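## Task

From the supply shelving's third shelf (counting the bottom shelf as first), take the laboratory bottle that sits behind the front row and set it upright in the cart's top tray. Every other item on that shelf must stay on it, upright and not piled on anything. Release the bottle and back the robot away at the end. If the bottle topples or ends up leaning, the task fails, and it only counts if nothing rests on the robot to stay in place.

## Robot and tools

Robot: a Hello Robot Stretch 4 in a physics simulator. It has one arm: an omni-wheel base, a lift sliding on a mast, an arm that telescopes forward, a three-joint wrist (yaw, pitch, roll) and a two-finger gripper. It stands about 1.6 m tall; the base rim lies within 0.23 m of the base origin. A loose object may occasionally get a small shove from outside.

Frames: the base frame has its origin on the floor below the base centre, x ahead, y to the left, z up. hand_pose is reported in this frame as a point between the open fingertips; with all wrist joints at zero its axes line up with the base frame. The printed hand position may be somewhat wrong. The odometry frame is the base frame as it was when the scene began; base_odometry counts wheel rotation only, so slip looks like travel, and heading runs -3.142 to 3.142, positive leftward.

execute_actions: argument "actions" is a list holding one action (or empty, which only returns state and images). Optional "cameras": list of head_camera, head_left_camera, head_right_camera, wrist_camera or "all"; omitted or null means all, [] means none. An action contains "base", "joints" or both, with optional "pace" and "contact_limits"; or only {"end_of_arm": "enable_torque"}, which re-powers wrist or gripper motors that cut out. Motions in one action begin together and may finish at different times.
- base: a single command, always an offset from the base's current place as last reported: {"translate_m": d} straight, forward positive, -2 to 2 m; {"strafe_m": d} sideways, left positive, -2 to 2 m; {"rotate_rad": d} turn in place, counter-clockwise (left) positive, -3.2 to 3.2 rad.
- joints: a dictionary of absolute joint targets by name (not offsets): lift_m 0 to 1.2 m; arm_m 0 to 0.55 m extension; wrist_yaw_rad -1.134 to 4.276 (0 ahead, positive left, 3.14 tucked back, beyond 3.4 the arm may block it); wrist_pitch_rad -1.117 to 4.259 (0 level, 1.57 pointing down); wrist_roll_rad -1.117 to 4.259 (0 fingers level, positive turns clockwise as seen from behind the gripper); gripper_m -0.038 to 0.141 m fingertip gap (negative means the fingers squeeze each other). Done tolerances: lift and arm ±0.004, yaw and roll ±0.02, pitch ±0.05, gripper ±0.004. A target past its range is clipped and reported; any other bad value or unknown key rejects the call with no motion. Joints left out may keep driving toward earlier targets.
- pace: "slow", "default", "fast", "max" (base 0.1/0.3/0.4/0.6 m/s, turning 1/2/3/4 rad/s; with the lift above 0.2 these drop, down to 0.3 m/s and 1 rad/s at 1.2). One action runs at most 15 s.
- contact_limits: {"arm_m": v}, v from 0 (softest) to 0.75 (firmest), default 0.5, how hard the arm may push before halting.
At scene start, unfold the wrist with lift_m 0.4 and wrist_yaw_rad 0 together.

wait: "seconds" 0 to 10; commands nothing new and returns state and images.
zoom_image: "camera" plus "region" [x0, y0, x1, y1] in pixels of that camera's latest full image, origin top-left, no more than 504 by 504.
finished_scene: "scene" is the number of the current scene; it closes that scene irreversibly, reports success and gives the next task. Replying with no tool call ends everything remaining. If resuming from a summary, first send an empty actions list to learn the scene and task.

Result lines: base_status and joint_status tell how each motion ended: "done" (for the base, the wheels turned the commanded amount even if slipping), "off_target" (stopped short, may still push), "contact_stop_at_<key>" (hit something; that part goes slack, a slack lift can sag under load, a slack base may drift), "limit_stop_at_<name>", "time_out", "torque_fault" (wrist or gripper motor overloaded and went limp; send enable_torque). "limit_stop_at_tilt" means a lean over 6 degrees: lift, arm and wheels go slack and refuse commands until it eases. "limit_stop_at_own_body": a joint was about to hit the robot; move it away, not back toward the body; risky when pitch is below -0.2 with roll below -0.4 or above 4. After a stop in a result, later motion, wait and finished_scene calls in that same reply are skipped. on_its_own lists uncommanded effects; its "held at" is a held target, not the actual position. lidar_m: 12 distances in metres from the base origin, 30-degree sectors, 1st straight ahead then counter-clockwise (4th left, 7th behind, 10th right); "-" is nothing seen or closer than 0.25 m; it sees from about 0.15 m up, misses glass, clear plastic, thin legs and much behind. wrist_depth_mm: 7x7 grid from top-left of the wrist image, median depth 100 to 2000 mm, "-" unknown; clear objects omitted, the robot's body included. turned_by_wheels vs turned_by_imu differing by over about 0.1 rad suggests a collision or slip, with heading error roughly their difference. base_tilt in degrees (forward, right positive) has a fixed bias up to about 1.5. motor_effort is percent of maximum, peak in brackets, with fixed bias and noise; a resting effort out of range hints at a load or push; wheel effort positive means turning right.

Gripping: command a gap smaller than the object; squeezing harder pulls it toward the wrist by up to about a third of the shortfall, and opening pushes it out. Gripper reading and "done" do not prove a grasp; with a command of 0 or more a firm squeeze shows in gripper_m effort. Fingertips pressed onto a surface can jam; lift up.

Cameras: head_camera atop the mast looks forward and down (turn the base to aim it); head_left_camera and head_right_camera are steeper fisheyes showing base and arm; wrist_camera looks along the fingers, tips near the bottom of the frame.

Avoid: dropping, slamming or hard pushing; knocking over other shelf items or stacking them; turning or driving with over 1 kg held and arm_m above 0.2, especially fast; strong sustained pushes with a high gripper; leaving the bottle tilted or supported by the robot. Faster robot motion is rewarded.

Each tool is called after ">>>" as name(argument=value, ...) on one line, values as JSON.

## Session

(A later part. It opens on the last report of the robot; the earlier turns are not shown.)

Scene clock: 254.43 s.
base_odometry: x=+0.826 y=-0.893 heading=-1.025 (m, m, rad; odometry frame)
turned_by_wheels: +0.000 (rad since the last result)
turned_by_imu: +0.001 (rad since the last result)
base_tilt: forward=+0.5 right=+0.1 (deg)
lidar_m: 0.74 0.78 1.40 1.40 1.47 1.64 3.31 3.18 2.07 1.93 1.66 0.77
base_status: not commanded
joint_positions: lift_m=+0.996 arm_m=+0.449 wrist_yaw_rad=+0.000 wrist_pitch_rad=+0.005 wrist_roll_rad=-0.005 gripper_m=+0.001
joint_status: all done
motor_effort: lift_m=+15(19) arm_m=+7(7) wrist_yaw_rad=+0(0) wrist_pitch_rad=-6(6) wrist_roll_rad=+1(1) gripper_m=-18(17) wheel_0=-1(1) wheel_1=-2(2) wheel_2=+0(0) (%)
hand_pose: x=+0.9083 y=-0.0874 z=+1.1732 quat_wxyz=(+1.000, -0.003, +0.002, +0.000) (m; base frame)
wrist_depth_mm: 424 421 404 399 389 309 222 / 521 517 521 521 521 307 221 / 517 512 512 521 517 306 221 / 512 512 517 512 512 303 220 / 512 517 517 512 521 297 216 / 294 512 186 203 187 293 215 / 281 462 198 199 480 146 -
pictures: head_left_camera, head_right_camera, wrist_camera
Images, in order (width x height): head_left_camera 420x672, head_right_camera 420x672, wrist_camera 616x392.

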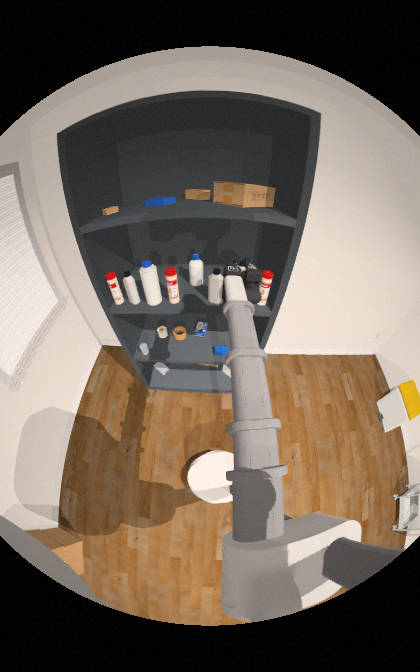

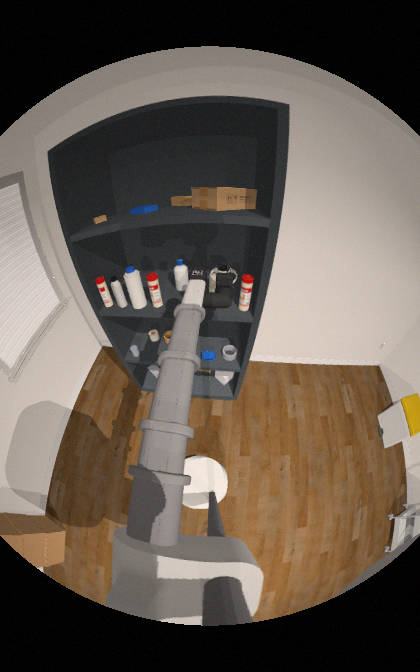

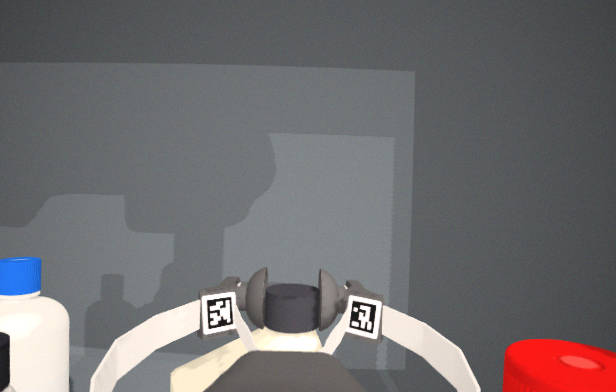

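>>> execute_actions(actions=[{"joints": {"lift_m": 0.993, "gripper_m": 0.052}}], cameras=["head_right_camera", "wrist_camera"])

Scene clock: 257.73 s.
base_odometry: x=+0.826 y=-0.893 heading=-1.025 (m, m, rad; odometry frame)
turned_by_wheels: +0.000 (rad since the last result)
turned_by_imu: +0.001 (rad since the last result)
base_tilt: forward=+0.5 right=+0.0 (deg)
lidar_m: 0.73 0.77 1.42 1.39 1.46 1.65 3.31 3.17 2.05 1.93 1.68 0.77
base_status: not commanded
joint_positions: lift_m=+0.993 arm_m=+0.449 wrist_yaw_rad=+0.000 wrist_pitch_rad=+0.005 wrist_roll_rad=-0.005 gripper_m=+0.052
joint_status: all done
motor_effort: lift_m=+14(18) arm_m=+7(7) wrist_yaw_rad=+1(0) wrist_pitch_rad=-6(6) wrist_roll_rad=+1(1) gripper_m=-4(15) wheel_0=-1(1) wheel_1=-2(2) wheel_2=+0(0) (%)
hand_pose: x=+0.9083 y=-0.0874 z=+1.1702 quat_wxyz=(+1.000, -0.003, +0.002, +0.000) (m; base frame)
wrist_depth_mm: 427 427 410 404 394 309 222 / 521 517 517 521 517 306 221 / 517 521 517 517 517 304 221 / 517 512 512 508 517 303 220 / 512 517 517 517 512 297 217 / 294 512 190 213 204 293 214 / 279 462 204 175 488 278 -
pictures: head_right_camera, wrist_camera
Images, in order (width x height): head_right_camera 420x672, wrist_camera 616x392.

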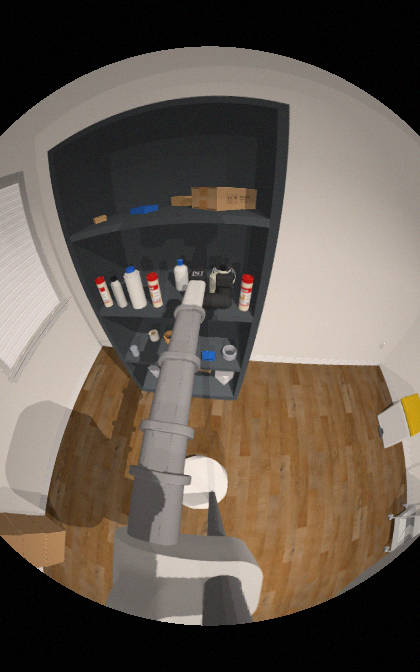

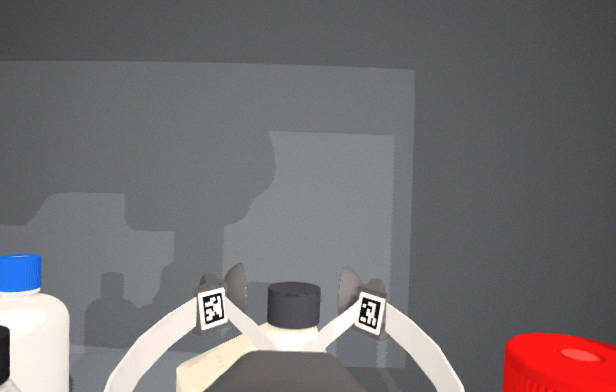

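>>> execute_actions(actions=[{"joints": {"arm_m": 0.27}, "pace": "fast"}], cameras=["wrist_camera"])

Scene clock: 273.70 s.
base_odometry: x=+0.826 y=-0.893 heading=-1.025 (m, m, rad; odometry frame)
turned_by_wheels: +0.000 (rad since the last result)
turned_by_imu: +0.002 (rad since the last result)
base_tilt: forward=+0.3 right=+0.1 (deg)
lidar_m: 0.73 0.78 1.41 1.41 1.48 1.63 3.32 3.17 2.08 1.92 1.69 0.77
base_status: not commanded
joint_positions: lift_m=+0.993 arm_m=+0.271 wrist_yaw_rad=+0.000 wrist_pitch_rad=+0.005 wrist_roll_rad=-0.005 gripper_m=+0.052
joint_status: all done
motor_effort: lift_m=+14(14) arm_m=-7(8) wrist_yaw_rad=+1(1) wrist_pitch_rad=-5(6) wrist_roll_rad=+1(1) gripper_m=-4(2) wheel_0=-1(1) wheel_1=-2(2) wheel_2=+0(0) (%)
hand_pose: x=+0.7305 y=-0.0875 z=+1.1702 quat_wxyz=(+1.000, -0.003, +0.002, +0.000) (m; base frame)
wrist_depth_mm: 427 427 410 404 394 300 242 / 627 627 615 603 535 300 241 / 691 691 699 691 609 298 240 / 691 691 699 699 591 296 241 / 699 699 683 691 585 291 239 / 683 293 190 375 204 285 240 / 488 283 439 257 296 274 239
pictures: wrist_camera
Images, in order (width x height): wrist_camera 616x392.

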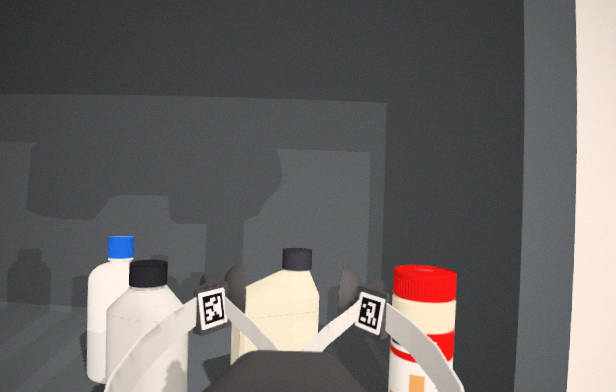

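>>> execute_actions(actions=[{"base": {"strafe_m": 0.231}, "joints": {"lift_m": 0.988, "gripper_m": 0.058}, "pace": "fast"}], cameras=["head_camera", "wrist_camera"])

Scene clock: 280.70 s.
base_odometry: x=+1.024 y=-0.773 heading=-1.025 (m, m, rad; odometry frame)
turned_by_wheels: +0.000 (rad since the last result)
turned_by_imu: +0.003 (rad since the last result)
base_tilt: forward=+0.4 right=+0.1 (deg)
lidar_m: 0.74 0.78 1.18 1.17 1.25 1.30 3.31 3.38 2.29 2.17 1.70 0.75
base_status: done
joint_positions: lift_m=+0.988 arm_m=+0.271 wrist_yaw_rad=+0.000 wrist_pitch_rad=+0.005 wrist_roll_rad=-0.005 gripper_m=+0.058
joint_status: all done
motor_effort: lift_m=+15(18) arm_m=-6(6) wrist_yaw_rad=+1(1) wrist_pitch_rad=-5(5) wrist_roll_rad=+1(1) gripper_m=-3(5) wheel_0=+1(8) wheel_1=+0(8) wheel_2=+0(1) (%)
hand_pose: x=+0.7305 y=-0.0874 z=+1.1652 quat_wxyz=(+1.000, -0.003, +0.002, +0.000) (m; base frame)
wrist_depth_mm: 439 442 418 415 404 407 397 / 574 640 627 609 591 580 512 / 634 699 699 699 691 691 535 / 580 691 699 691 699 699 535 / 281 699 699 699 699 683 525 / 276 298 193 439 204 373 521 / 272 281 362 152 293 359 496
pictures: head_camera, wrist_camera
Images, in order (width x height): head_camera 420x560, wrist_camera 616x392.

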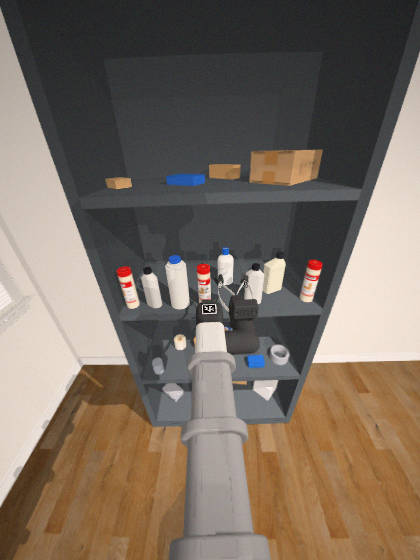

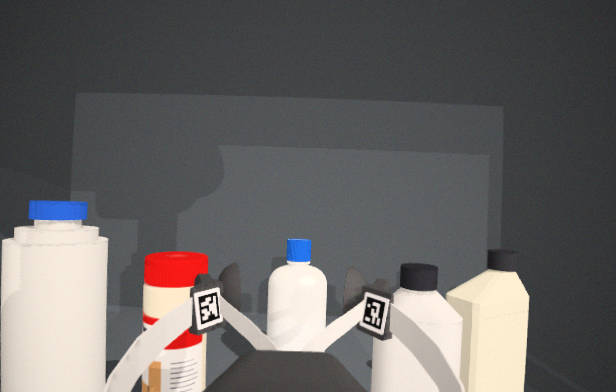

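>>> zoom_image(camera="wrist_camera", region=[130, 220, 480, 392])

Region (130, 220, 480, 392) of wrist_camera's 616x392 image, scaled by 1.440; it fills the top 248 rows of this view, and the rest is white.

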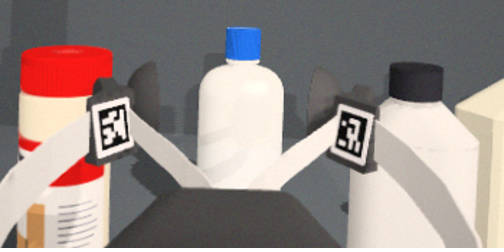

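>>> execute_actions(actions=[{"joints": {"arm_m": 0.512}, "pace": "fast"}], cameras=["head_camera", "wrist_camera"])

Scene clock: 298.30 s.
base_odometry: x=+1.023 y=-0.773 heading=-1.025 (m, m, rad; odometry frame)
turned_by_wheels: +0.000 (rad since the last result)
turned_by_imu: +0.002 (rad since the last result)
base_tilt: forward=+0.4 right=-0.1 (deg)
lidar_m: 0.74 0.78 1.18 1.16 1.24 1.30 3.28 3.39 2.28 2.15 1.69 0.78
base_status: not commanded
joint_positions: lift_m=+0.988 arm_m=+0.511 wrist_yaw_rad=+0.000 wrist_pitch_rad=+0.004 wrist_roll_rad=-0.005 gripper_m=+0.058
joint_status: all done
motor_effort: lift_m=+15(15) arm_m=+7(6) wrist_yaw_rad=+0(1) wrist_pitch_rad=-5(6) wrist_roll_rad=+1(1) gripper_m=-3(3) wheel_0=+0(0) wheel_1=+0(0) wheel_2=+0(0) (%)
hand_pose: x=+0.9702 y=-0.0874 z=+1.1653 quat_wxyz=(+1.000, -0.003, +0.002, +0.000) (m; base frame)
wrist_depth_mm: 436 436 418 415 407 407 397 / 459 459 462 459 462 459 455 / 462 459 459 462 462 455 459 / 459 462 459 459 459 459 459 / 455 459 459 452 452 455 459 / 459 455 193 220 204 452 455 / 455 452 455 152 455 459 455
pictures: head_camera, wrist_camera
Images, in order (width x height): head_camera 420x560, wrist_camera 616x392.

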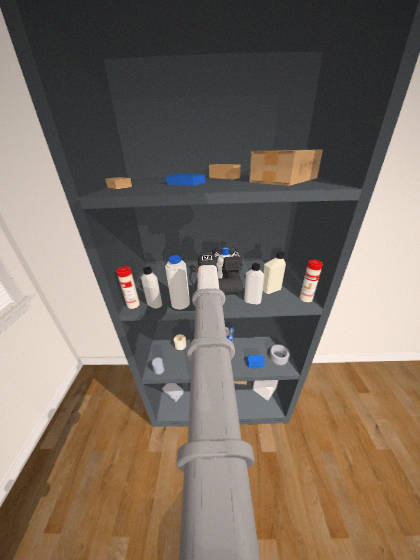

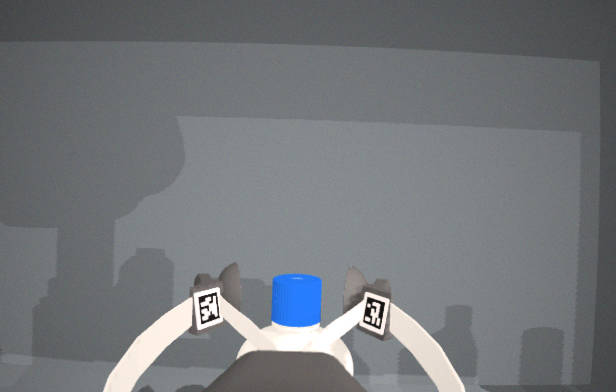

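>>> execute_actions(actions=[{"joints": {"arm_m": 0.519, "gripper_m": -0.002}}], cameras=["head_left_camera", "wrist_camera"])

Scene clock: 301.23 s.
base_odometry: x=+1.023 y=-0.773 heading=-1.025 (m, m, rad; odometry frame)
turned_by_wheels: +0.000 (rad since the last result)
turned_by_imu: +0.001 (rad since the last result)
base_tilt: forward=+0.4 right=+0.1 (deg)
lidar_m: 0.75 0.78 1.18 1.17 1.24 1.31 3.31 3.40 2.27 2.14 1.68 0.78
base_status: not commanded
joint_positions: lift_m=+0.988 arm_m=+0.518 wrist_yaw_rad=+0.000 wrist_pitch_rad=+0.003 wrist_roll_rad=-0.006 gripper_m=-0.001
joint_status: all done
motor_effort: lift_m=+15(14) arm_m=+6(6) wrist_yaw_rad=+2(2) wrist_pitch_rad=-1(5) wrist_roll_rad=+1(0) gripper_m=-18(20) wheel_0=+0(0) wheel_1=+0(0) wheel_2=+0(0) (%)
hand_pose: x=+0.9772 y=-0.0875 z=+1.1657 quat_wxyz=(+1.000, -0.003, +0.002, +0.000) (m; base frame)
wrist_depth_mm: 433 433 415 410 402 402 392 / 455 455 455 455 455 452 452 / 452 452 449 452 452 452 455 / 452 452 452 452 449 452 449 / 445 452 452 452 452 449 449 / 449 449 185 205 187 449 452 / 449 445 449 206 445 449 449
pictures: head_left_camera, wrist_camera
Images, in order (width x height): head_left_camera 420x672, wrist_camera 616x392.

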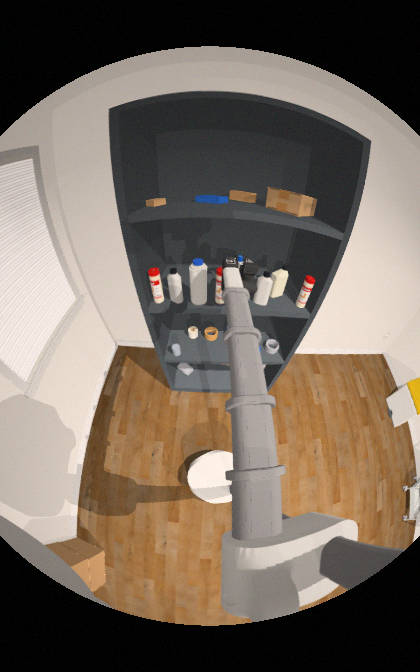

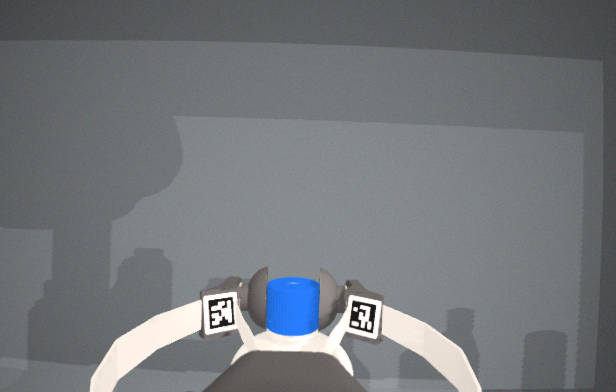

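>>> execute_actions(actions=[{"joints": {"lift_m": 1.023}}], cameras=["head_left_camera", "wrist_camera"])

Scene clock: 304.37 s.
base_odometry: x=+1.023 y=-0.773 heading=-1.025 (m, m, rad; odometry frame)
turned_by_wheels: +0.000 (rad since the last result)
turned_by_imu: +0.001 (rad since the last result)
base_tilt: forward=+0.3 right=+0.0 (deg)
lidar_m: 0.74 0.78 1.19 1.16 1.26 1.33 3.29 3.39 2.25 2.16 1.67 0.78
base_status: not commanded
joint_positions: lift_m=+1.023 arm_m=+0.518 wrist_yaw_rad=+0.000 wrist_pitch_rad=+0.009 wrist_roll_rad=-0.006 gripper_m=-0.001
joint_status: all done
motor_effort: lift_m=+25(25) arm_m=+6(6) wrist_yaw_rad=+1(2) wrist_pitch_rad=-18(21) wrist_roll_rad=+0(1) gripper_m=-18(21) wheel_0=+0(0) wheel_1=+0(0) wheel_2=+0(0) (%)
hand_pose: x=+0.9773 y=-0.0874 z=+1.1981 quat_wxyz=(+1.000, -0.003, +0.005, +0.000) (m; base frame)
wrist_depth_mm: 373 375 355 353 345 345 336 / 449 452 452 452 449 452 452 / 452 455 452 449 452 449 445 / 449 452 449 452 452 449 449 / 449 449 452 449 449 449 449 / 445 452 185 204 187 449 449 / 449 156 449 205 449 449 449
pictures: head_left_camera, wrist_camera
Images, in order (width x height): head_left_camera 420x672, wrist_camera 616x392.

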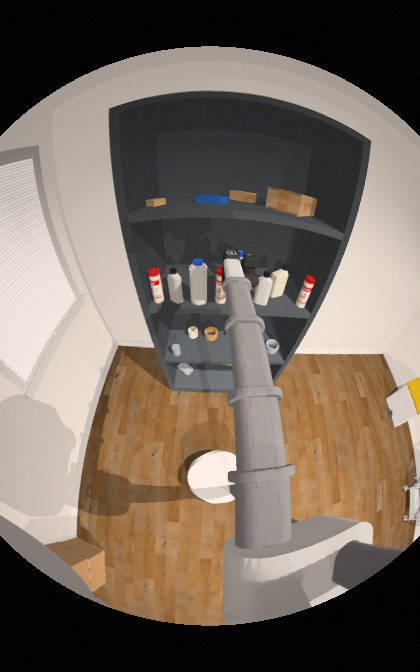

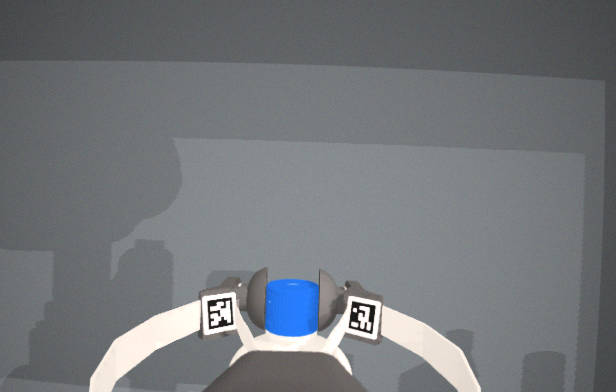

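>>> execute_actions(actions=[{"joints": {"arm_m": 0.02, "gripper_m": -0.012}}])

Scene clock: 309.97 s.
base_odometry: x=+1.023 y=-0.773 heading=-1.025 (m, m, rad; odometry frame)
turned_by_wheels: +0.000 (rad since the last result)
turned_by_imu: +0.002 (rad since the last result)
base_tilt: forward=+0.4 right=+0.0 (deg)
lidar_m: 0.42 0.78 1.19 1.15 1.26 1.32 3.28 3.39 2.29 2.15 1.69 0.78
base_status: not commanded
joint_positions: lift_m=+1.023 arm_m=+0.021 wrist_yaw_rad=+0.000 wrist_pitch_rad=+0.009 wrist_roll_rad=-0.006 gripper_m=-0.011
joint_status: all done
motor_effort: lift_m=+25(25) arm_m=-7(8) wrist_yaw_rad=+1(0) wrist_pitch_rad=-19(19) wrist_roll_rad=+1(1) gripper_m=-20(21) wheel_0=+0(0) wheel_1=+0(0) wheel_2=+0(0) (%)
hand_pose: x=+0.4805 y=-0.0875 z=+1.1981 quat_wxyz=(+1.000, -0.003, +0.005, +0.000) (m; base frame)
wrist_depth_mm: 615 891 960 946 946 715 521 / 549 539 535 517 504 535 492 / 634 878 960 946 946 715 530 / 654 946 946 946 931 759 525 / 603 544 946 931 931 750 521 / 539 535 182 204 186 741 508 / 535 330 530 171 544 544 504
pictures: head_camera, head_left_camera, head_right_camera, wrist_camera
Images, in order (width x height): head_camera 420x560, head_left_camera 420x672, head_right_camera 420x672, wrist_camera 616x392.

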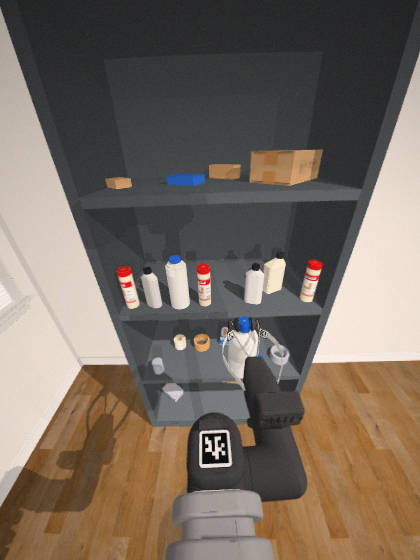

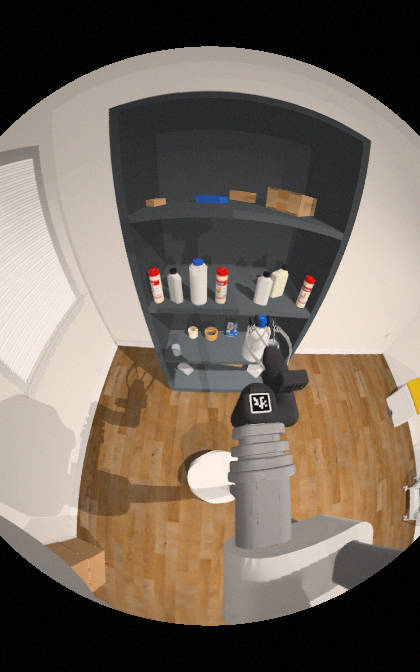

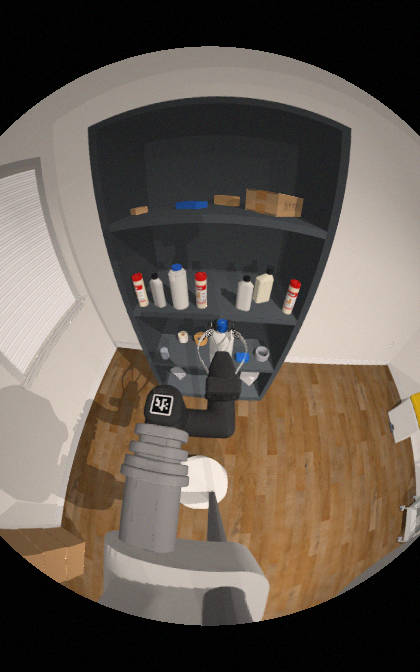

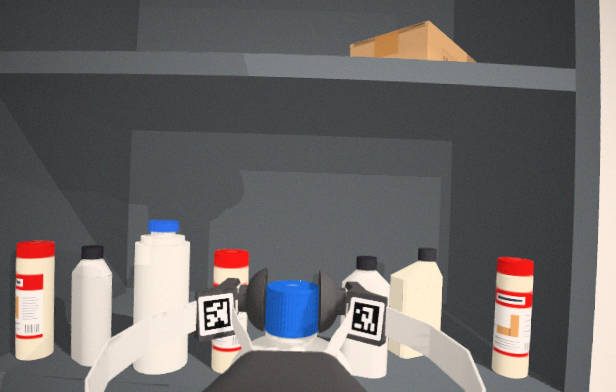

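>>> execute_actions(actions=[{"base": {"rotate_rad": -2.02}, "joints": {"lift_m": 0.87, "arm_m": 0.0}}])

Scene clock: 325.37 s.
base_odometry: x=+1.023 y=-0.773 heading=-3.045 (m, m, rad; odometry frame)
turned_by_wheels: -2.020 (rad since the last result)
turned_by_imu: -2.060 (rad since the last result)
base_tilt: forward=+0.5 right=-0.1 (deg)
lidar_m: 0.41 2.16 1.60 0.73 0.73 0.79 1.16 1.18 1.28 1.42 3.24 3.31
base_status: done
joint_positions: lift_m=+0.870 arm_m=+0.003 wrist_yaw_rad=+0.000 wrist_pitch_rad=+0.009 wrist_roll_rad=-0.006 gripper_m=-0.011
joint_status: all done
joint sent to its limit — the command would take arm_m past its lower limit, so that joint was sent only as far as its limit.
motor_effort: lift_m=+16(24) arm_m=-7(6) wrist_yaw_rad=+1(1) wrist_pitch_rad=-17(19) wrist_roll_rad=+0(1) gripper_m=-21(22) wheel_0=+1(4) wheel_1=+1(6) wheel_2=+1(5) (%)
hand_pose: x=+0.4626 y=-0.0874 z=+1.0458 quat_wxyz=(+1.000, -0.003, +0.005, +0.000) (m; base frame)
wrist_depth_mm: 1983 - - - - - - / 1921 - - - - - - / 1983 - - - - - - / - - - - - - - / 1863 - - - - - - / 1921 - 183 202 186 - - / 1618 - - 172 - - -
pictures: head_camera, head_left_camera, head_right_camera, wrist_camera
Images, in order (width x height): head_camera 420x560, head_left_camera 420x672, head_right_camera 420x672, wrist_camera 616x392.

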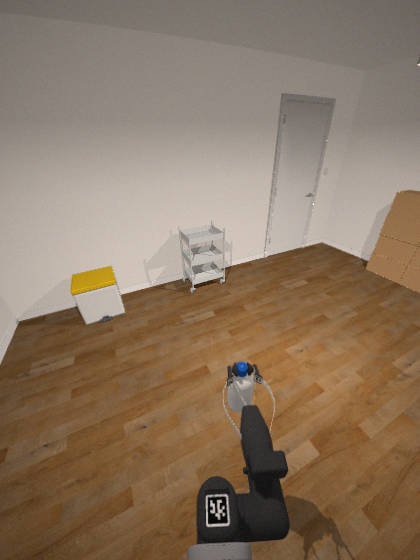

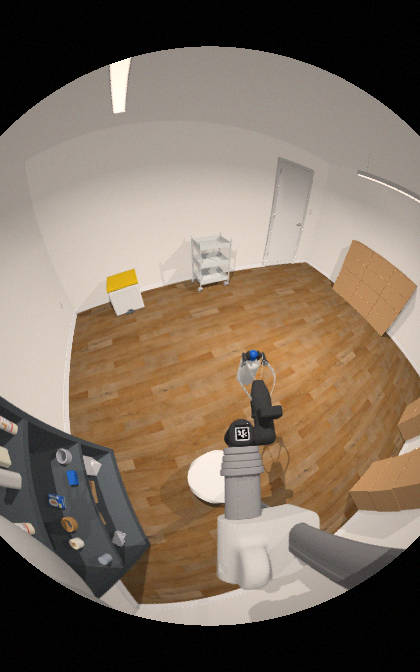

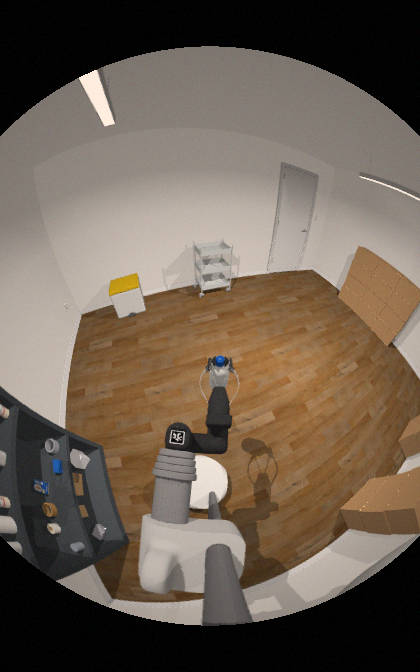

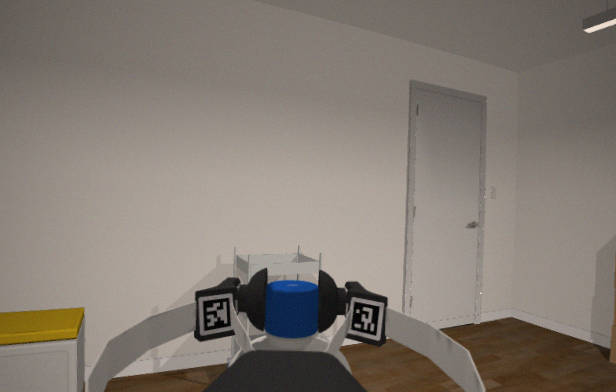

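>>> zoom_image(camera="head_camera", region=[160, 210, 250, 300])

Region (160, 210, 250, 300) of head_camera's 420x560 image, scaled by 5.600, with more detail than that image has.

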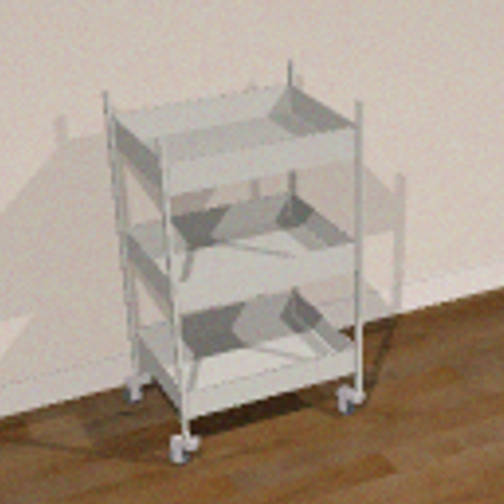

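>>> execute_actions(actions=[{"base": {"rotate_rad": 0.074}, "joints": {"lift_m": 0.82}, "pace": "fast"}], cameras=["head_camera", "wrist_camera"])

Scene clock: 351.13 s.
base_odometry: x=+1.023 y=-0.773 heading=-2.971 (m, m, rad; odometry frame)
turned_by_wheels: +0.074 (rad since the last result)
turned_by_imu: +0.077 (rad since the last result)
base_tilt: forward=+0.4 right=-0.1 (deg)
lidar_m: 0.42 2.16 1.50 0.75 0.74 0.83 1.15 1.17 1.29 1.59 3.23 3.16
base_status: done
joint_positions: lift_m=+0.820 arm_m=+0.003 wrist_yaw_rad=+0.000 wrist_pitch_rad=+0.009 wrist_roll_rad=-0.005 gripper_m=-0.011
joint_status: all done
motor_effort: lift_m=+16(15) arm_m=-6(7) wrist_yaw_rad=+0(2) wrist_pitch_rad=-19(19) wrist_roll_rad=+1(0) gripper_m=-21(19) wheel_0=+0(1) wheel_1=+1(4) wheel_2=+0(4) (%)
hand_pose: x=+0.4626 y=-0.0873 z=+0.9958 quat_wxyz=(+1.000, -0.003, +0.005, +0.000) (m; base frame)
wrist_depth_mm: - - - - - - - / - - - - - - - / - - - - - - - / - - - - - - - / - - - - - - - / 1863 - 182 202 186 - - / 1576 931 - 171 - - -
pictures: head_camera, wrist_camera
Images, in order (width x height): head_camera 420x560, wrist_camera 616x392.

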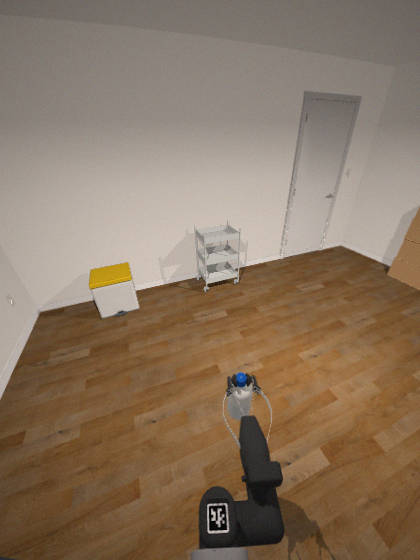

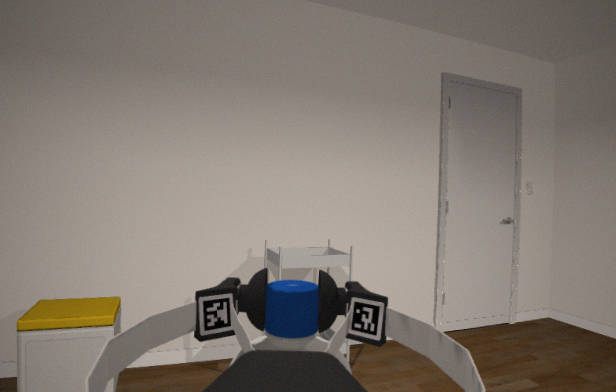

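>>> execute_actions(actions=[{"base": {"translate_m": 1.72}, "joints": {"arm_m": 0.3}, "pace": "fast"}])

Scene clock: 358.60 s.
base_odometry: x=-0.672 y=-1.065 heading=-2.971 (m, m, rad; odometry frame)
turned_by_wheels: +0.000 (rad since the last result)
turned_by_imu: +0.000 (rad since the last result)
base_tilt: forward=+0.4 right=+0.0 (deg)
lidar_m: 0.57 0.96 0.87 0.95 1.79 1.77 2.42 2.53 2.93 2.68 2.21 0.64
base_status: done
joint_positions: lift_m=+0.820 arm_m=+0.299 wrist_yaw_rad=+0.000 wrist_pitch_rad=+0.009 wrist_roll_rad=-0.005 gripper_m=-0.011
joint_status: all done
motor_effort: lift_m=+16(16) arm_m=+6(8) wrist_yaw_rad=+0(2) wrist_pitch_rad=-18(19) wrist_roll_rad=+1(1) gripper_m=-21(20) wheel_0=-1(3) wheel_1=+0(6) wheel_2=+1(12) (%)
hand_pose: x=+0.7583 y=-0.0873 z=+0.9958 quat_wxyz=(+1.000, -0.003, +0.004, +0.000) (m; base frame)
wrist_depth_mm: 410 439 484 521 569 640 707 / 413 445 480 525 574 640 715 / 415 439 484 525 574 647 715 / 413 445 480 530 574 640 707 / 418 442 480 525 580 647 707 / 413 436 182 204 186 640 715 / 413 290 469 172 580 647 723
pictures: head_camera, head_left_camera, head_right_camera, wrist_camera
Images, in order (width x height): head_camera 420x560, head_left_camera 420x672, head_right_camera 420x672, wrist_camera 616x392.

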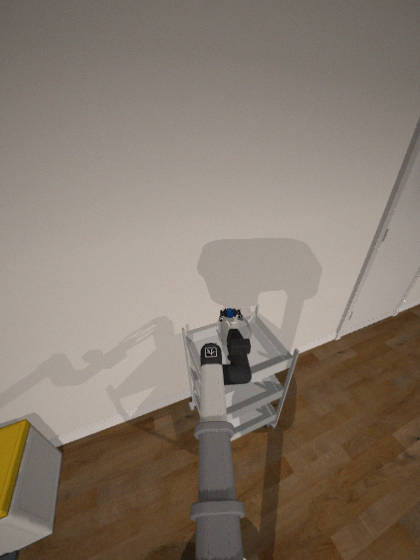

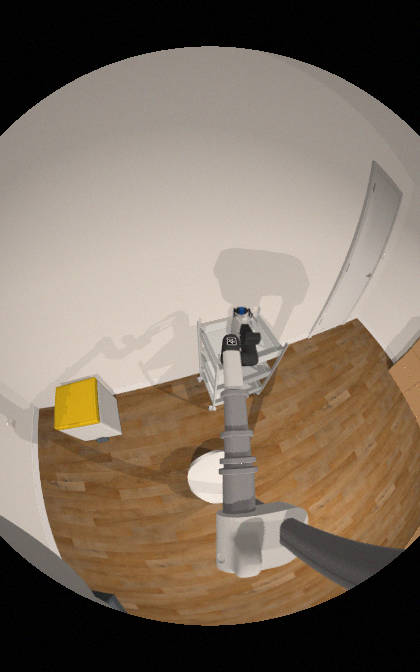

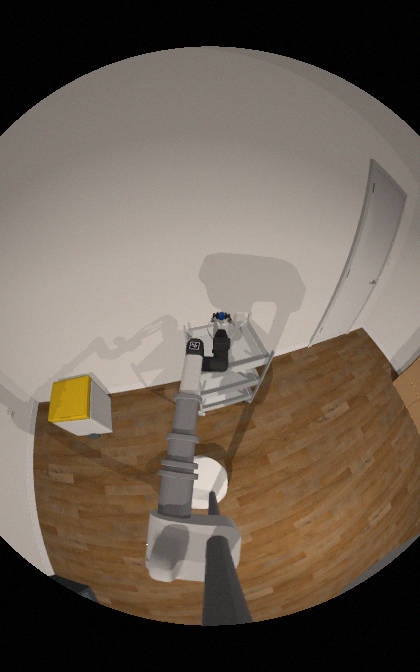

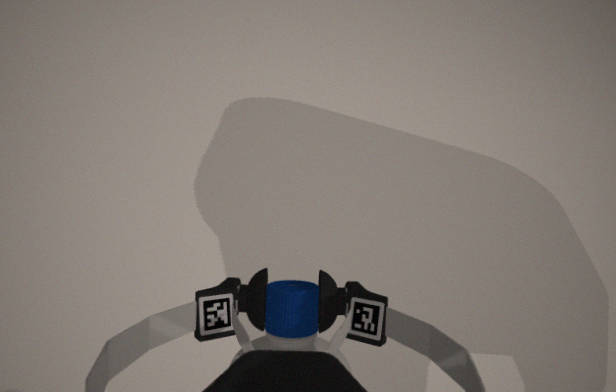

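>>> zoom_image(camera="head_camera", region=[170, 290, 310, 450])

Region (170, 290, 310, 450) of head_camera's 420x560 image, scaled by 3.150, with more detail than that image has; it fills the left 441 columns of this view, and the rest is white.

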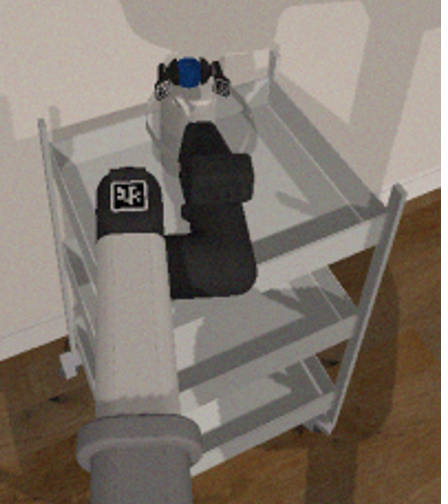

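>>> execute_actions(actions=[{"base": {"strafe_m": -0.044}, "joints": {"arm_m": 0.352, "lift_m": 0.705}}])

Scene clock: 405.73 s.
base_odometry: x=-0.679 y=-1.022 heading=-2.971 (m, m, rad; odometry frame)
turned_by_wheels: +0.000 (rad since the last result)
turned_by_imu: +0.002 (rad since the last result)
base_tilt: forward=+0.4 right=-0.2 (deg)
lidar_m: 0.56 0.96 0.91 0.98 1.84 1.77 2.43 2.52 2.88 2.62 2.24 0.68
base_status: done
joint_positions: lift_m=+0.705 arm_m=+0.351 wrist_yaw_rad=+0.000 wrist_pitch_rad=+0.009 wrist_roll_rad=-0.005 gripper_m=-0.011
joint_status: all done
motor_effort: lift_m=+15(13) arm_m=+6(7) wrist_yaw_rad=+0(0) wrist_pitch_rad=-18(19) wrist_roll_rad=+1(1) gripper_m=-20(20) wheel_0=+0(7) wheel_1=+2(7) wheel_2=+1(2) (%)
hand_pose: x=+0.8102 y=-0.0874 z=+0.8808 quat_wxyz=(+1.000, -0.003, +0.005, +0.000) (m; base frame)
wrist_depth_mm: 382 410 442 484 535 597 661 / 382 413 445 484 535 591 654 / 384 413 449 488 535 597 654 / 384 413 449 488 535 591 654 / 384 415 449 488 535 591 668 / 387 407 182 202 186 597 661 / 387 276 436 171 433 603 668
pictures: head_camera, head_left_camera, head_right_camera, wrist_camera
Images, in order (width x height): head_camera 420x560, head_left_camera 420x672, head_right_camera 420x672, wrist_camera 616x392.

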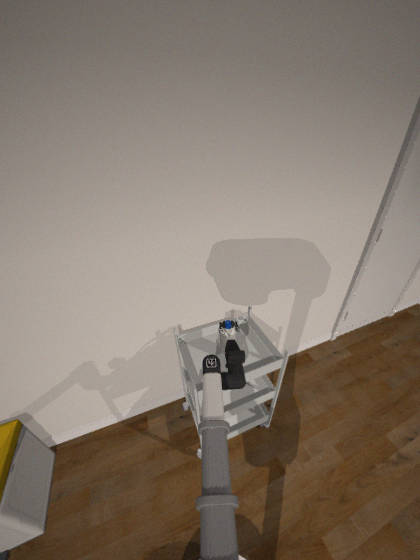

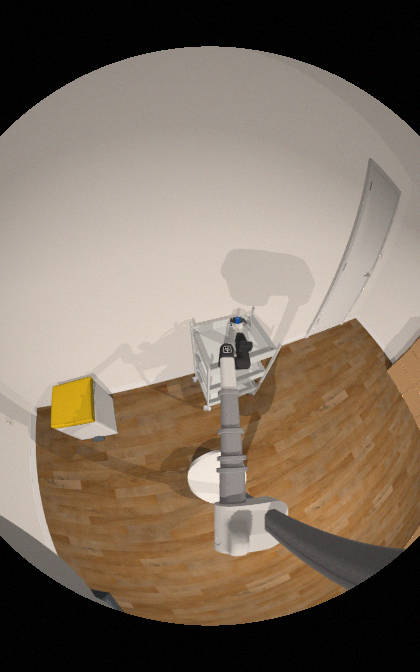

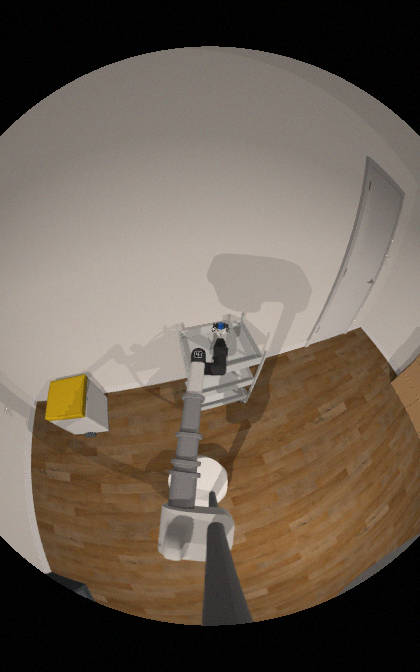

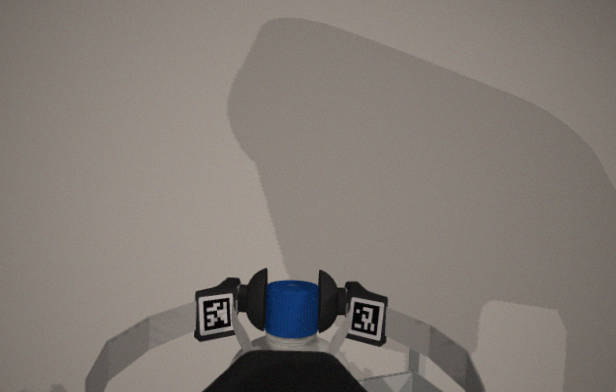

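>>> zoom_image(camera="wrist_camera", region=[330, 280, 520, 392])

>>> zoom_image(camera="head_camera", region=[165, 295, 305, 455])

>>> zoom_image(camera="head_left_camera", region=[180, 295, 290, 415])

Region (330, 280, 520, 392) of wrist_camera's 616x392 image, scaled by 2.653; it fills the top 297 rows of this view, and the rest is white.

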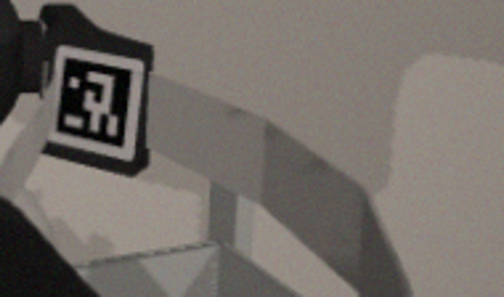

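Region (165, 295, 305, 455) of head_camera's 420x560 image, scaled by 3.150, with more detail than that image has; it fills the left 441 columns of this view, and the rest is white.

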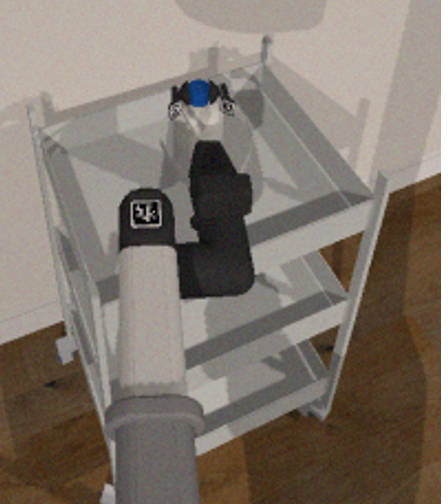

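Region (180, 295, 290, 415) of head_left_camera's 420x672 image, scaled by 4.200, with more detail than that image has; it fills the left 462 columns of this view, and the rest is white.

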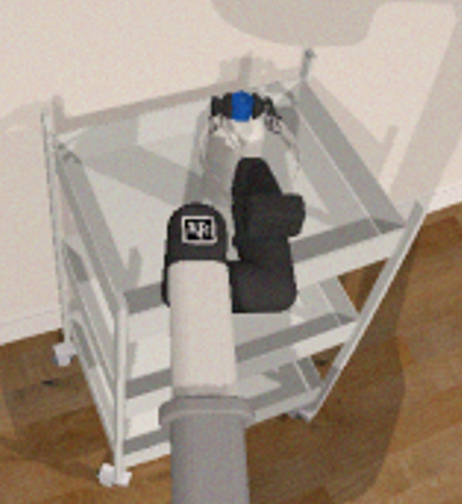

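>>> execute_actions(actions=[{"joints": {"lift_m": 0.686}}], cameras=["wrist_camera"])

Scene clock: 417.17 s.
base_odometry: x=-0.679 y=-1.022 heading=-2.971 (m, m, rad; odometry frame)
turned_by_wheels: +0.000 (rad since the last result)
turned_by_imu: +0.001 (rad since the last result)
base_tilt: forward=+0.3 right=+0.1 (deg)
lidar_m: 0.55 0.98 0.90 0.99 1.84 1.78 2.42 2.52 2.89 2.64 2.24 0.69
base_status: not commanded
joint_positions: lift_m=+0.686 arm_m=+0.351 wrist_yaw_rad=+0.000 wrist_pitch_rad=+0.009 wrist_roll_rad=-0.005 gripper_m=-0.011
joint_status: all done
motor_effort: lift_m=+15(17) arm_m=+6(6) wrist_yaw_rad=+1(1) wrist_pitch_rad=-19(19) wrist_roll_rad=+1(1) gripper_m=-21(22) wheel_0=+1(0) wheel_1=+2(2) wheel_2=+2(1) (%)
hand_pose: x=+0.8102 y=-0.0874 z=+0.8618 quat_wxyz=(+1.000, -0.003, +0.005, +0.000) (m; base frame)
wrist_depth_mm: 379 413 442 484 535 597 661 / 382 415 449 488 535 591 661 / 384 413 449 484 530 591 668 / 384 415 452 488 539 597 661 / 387 415 452 484 535 597 661 / 387 407 182 205 186 591 661 / 384 277 442 171 418 603 668
pictures: wrist_camera
Images, in order (width x height): wrist_camera 616x392.

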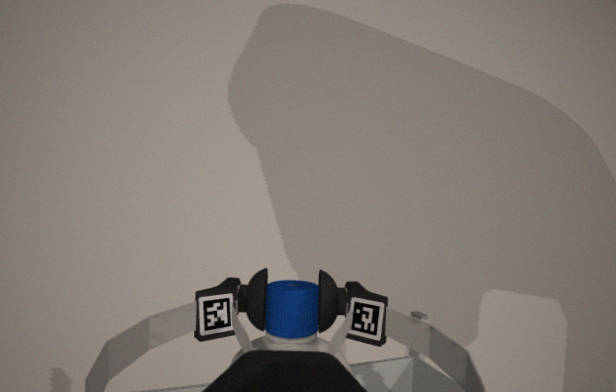

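>>> execute_actions(actions=[{"joints": {"lift_m": 0.674}}], cameras=["wrist_camera"])

Scene clock: 419.17 s.
base_odometry: x=-0.679 y=-1.022 heading=-2.971 (m, m, rad; odometry frame)
turned_by_wheels: +0.000 (rad since the last result)
turned_by_imu: +0.001 (rad since the last result)
base_tilt: forward=+0.4 right=+0.0 (deg)
lidar_m: 0.57 0.98 0.90 0.97 1.84 1.79 2.45 2.51 2.89 2.63 2.22 0.68
base_status: not commanded
joint_positions: lift_m=+0.674 arm_m=+0.351 wrist_yaw_rad=+0.000 wrist_pitch_rad=+0.009 wrist_roll_rad=-0.005 gripper_m=-0.011
joint_status: all done
motor_effort: lift_m=+16(13) arm_m=+7(6) wrist_yaw_rad=+1(1) wrist_pitch_rad=-18(19) wrist_roll_rad=+1(1) gripper_m=-21(22) wheel_0=+0(0) wheel_1=+2(2) wheel_2=+2(2) (%)
hand_pose: x=+0.8102 y=-0.0874 z=+0.8498 quat_wxyz=(+1.000, -0.003, +0.005, +0.000) (m; base frame)
wrist_depth_mm: 384 410 445 488 539 597 654 / 382 415 445 492 535 591 661 / 382 413 445 488 539 597 654 / 384 410 449 492 535 591 647 / 382 415 445 492 530 597 668 / 382 410 182 204 186 597 668 / 387 276 433 171 418 597 661
pictures: wrist_camera
Images, in order (width x height): wrist_camera 616x392.

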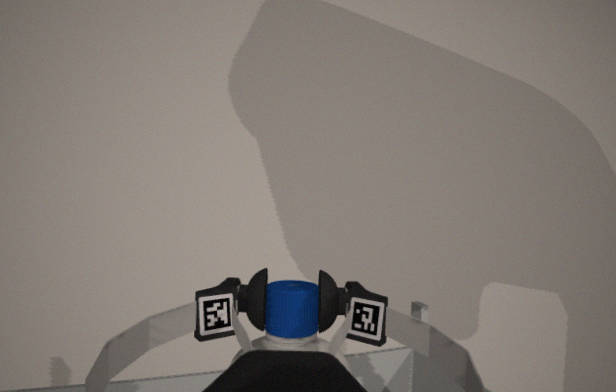

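>>> zoom_image(camera="wrist_camera", region=[330, 280, 520, 392])

Region (330, 280, 520, 392) of wrist_camera's 616x392 image, scaled by 2.653; it fills the top 297 rows of this view, and the rest is white.

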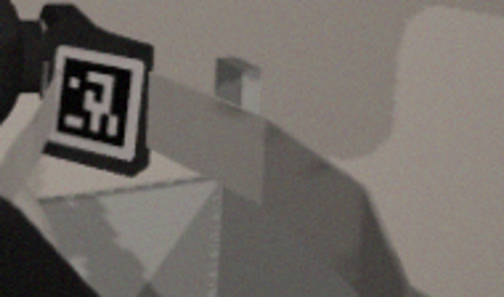

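>>> execute_actions(actions=[{"joints": {"lift_m": 0.661}}], cameras=["wrist_camera"])

Scene clock: 423.90 s.
base_odometry: x=-0.679 y=-1.022 heading=-2.971 (m, m, rad; odometry frame)
turned_by_wheels: +0.000 (rad since the last result)
turned_by_imu: +0.001 (rad since the last result)
base_tilt: forward=+0.4 right=+0.1 (deg)
lidar_m: 0.57 0.97 0.92 0.97 1.85 1.77 2.47 2.51 2.90 2.63 2.25 0.68
base_status: not commanded
joint_positions: lift_m=+0.661 arm_m=+0.351 wrist_yaw_rad=+0.000 wrist_pitch_rad=+0.006 wrist_roll_rad=-0.005 gripper_m=-0.011
joint_status: all done
motor_effort: lift_m=+14(19) arm_m=+6(6) wrist_yaw_rad=+1(1) wrist_pitch_rad=-9(19) wrist_roll_rad=+0(1) gripper_m=-20(22) wheel_0=+0(0) wheel_1=+2(2) wheel_2=+2(2) (%)
hand_pose: x=+0.8102 y=-0.0874 z=+0.8379 quat_wxyz=(+1.000, -0.003, +0.003, +0.000) (m; base frame)
wrist_depth_mm: 387 413 449 488 535 597 661 / 384 415 452 492 535 603 661 / 387 413 452 488 535 597 654 / 387 413 445 492 539 591 654 / 387 413 449 496 535 591 661 / 384 404 183 204 186 591 668 / 384 237 351 171 413 591 668
pictures: wrist_camera
Images, in order (width x height): wrist_camera 616x392.

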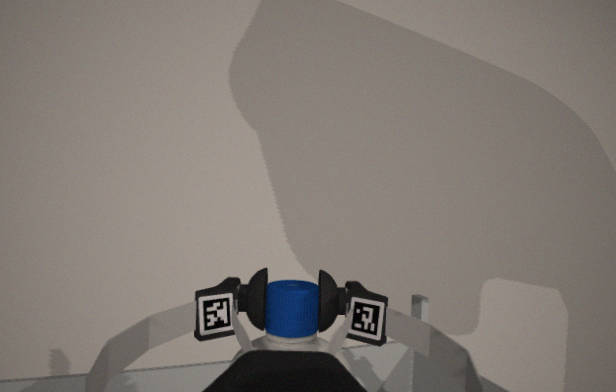

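>>> execute_actions(actions=[{"joints": {"gripper_m": 0.056, "lift_m": 0.66}}], cameras=["head_camera", "wrist_camera"])

Scene clock: 427.37 s.
base_odometry: x=-0.679 y=-1.022 heading=-2.971 (m, m, rad; odometry frame)
turned_by_wheels: +0.000 (rad since the last result)
turned_by_imu: +0.001 (rad since the last result)
base_tilt: forward=+0.5 right=-0.1 (deg)
lidar_m: 0.55 0.97 0.91 0.98 1.84 1.76 2.45 2.50 2.90 2.63 2.22 0.67
base_status: not commanded
joint_positions: lift_m=+0.660 arm_m=+0.351 wrist_yaw_rad=+0.000 wrist_pitch_rad=+0.004 wrist_roll_rad=-0.005 gripper_m=+0.056
joint_status: all done
motor_effort: lift_m=+14(12) arm_m=+6(7) wrist_yaw_rad=+1(1) wrist_pitch_rad=-4(9) wrist_roll_rad=+0(1) gripper_m=-5(21) wheel_0=+1(1) wheel_1=+2(2) wheel_2=+1(2) (%)
hand_pose: x=+0.8102 y=-0.0875 z=+0.8374 quat_wxyz=(+1.000, -0.003, +0.002, +0.000) (m; base frame)
wrist_depth_mm: 384 415 449 488 535 597 676 / 387 413 449 488 539 597 668 / 387 415 449 488 539 603 661 / 384 415 449 492 544 597 661 / 384 413 445 484 535 591 661 / 387 407 193 204 204 597 661 / 382 330 353 152 415 603 668
pictures: head_camera, wrist_camera
Images, in order (width x height): head_camera 420x560, wrist_camera 616x392.

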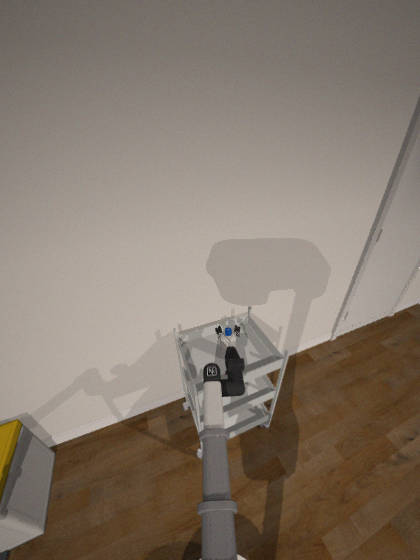

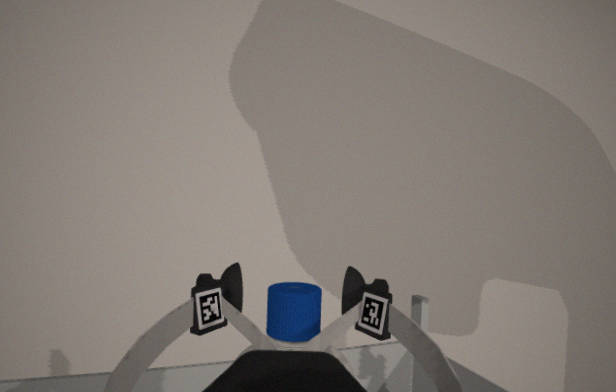

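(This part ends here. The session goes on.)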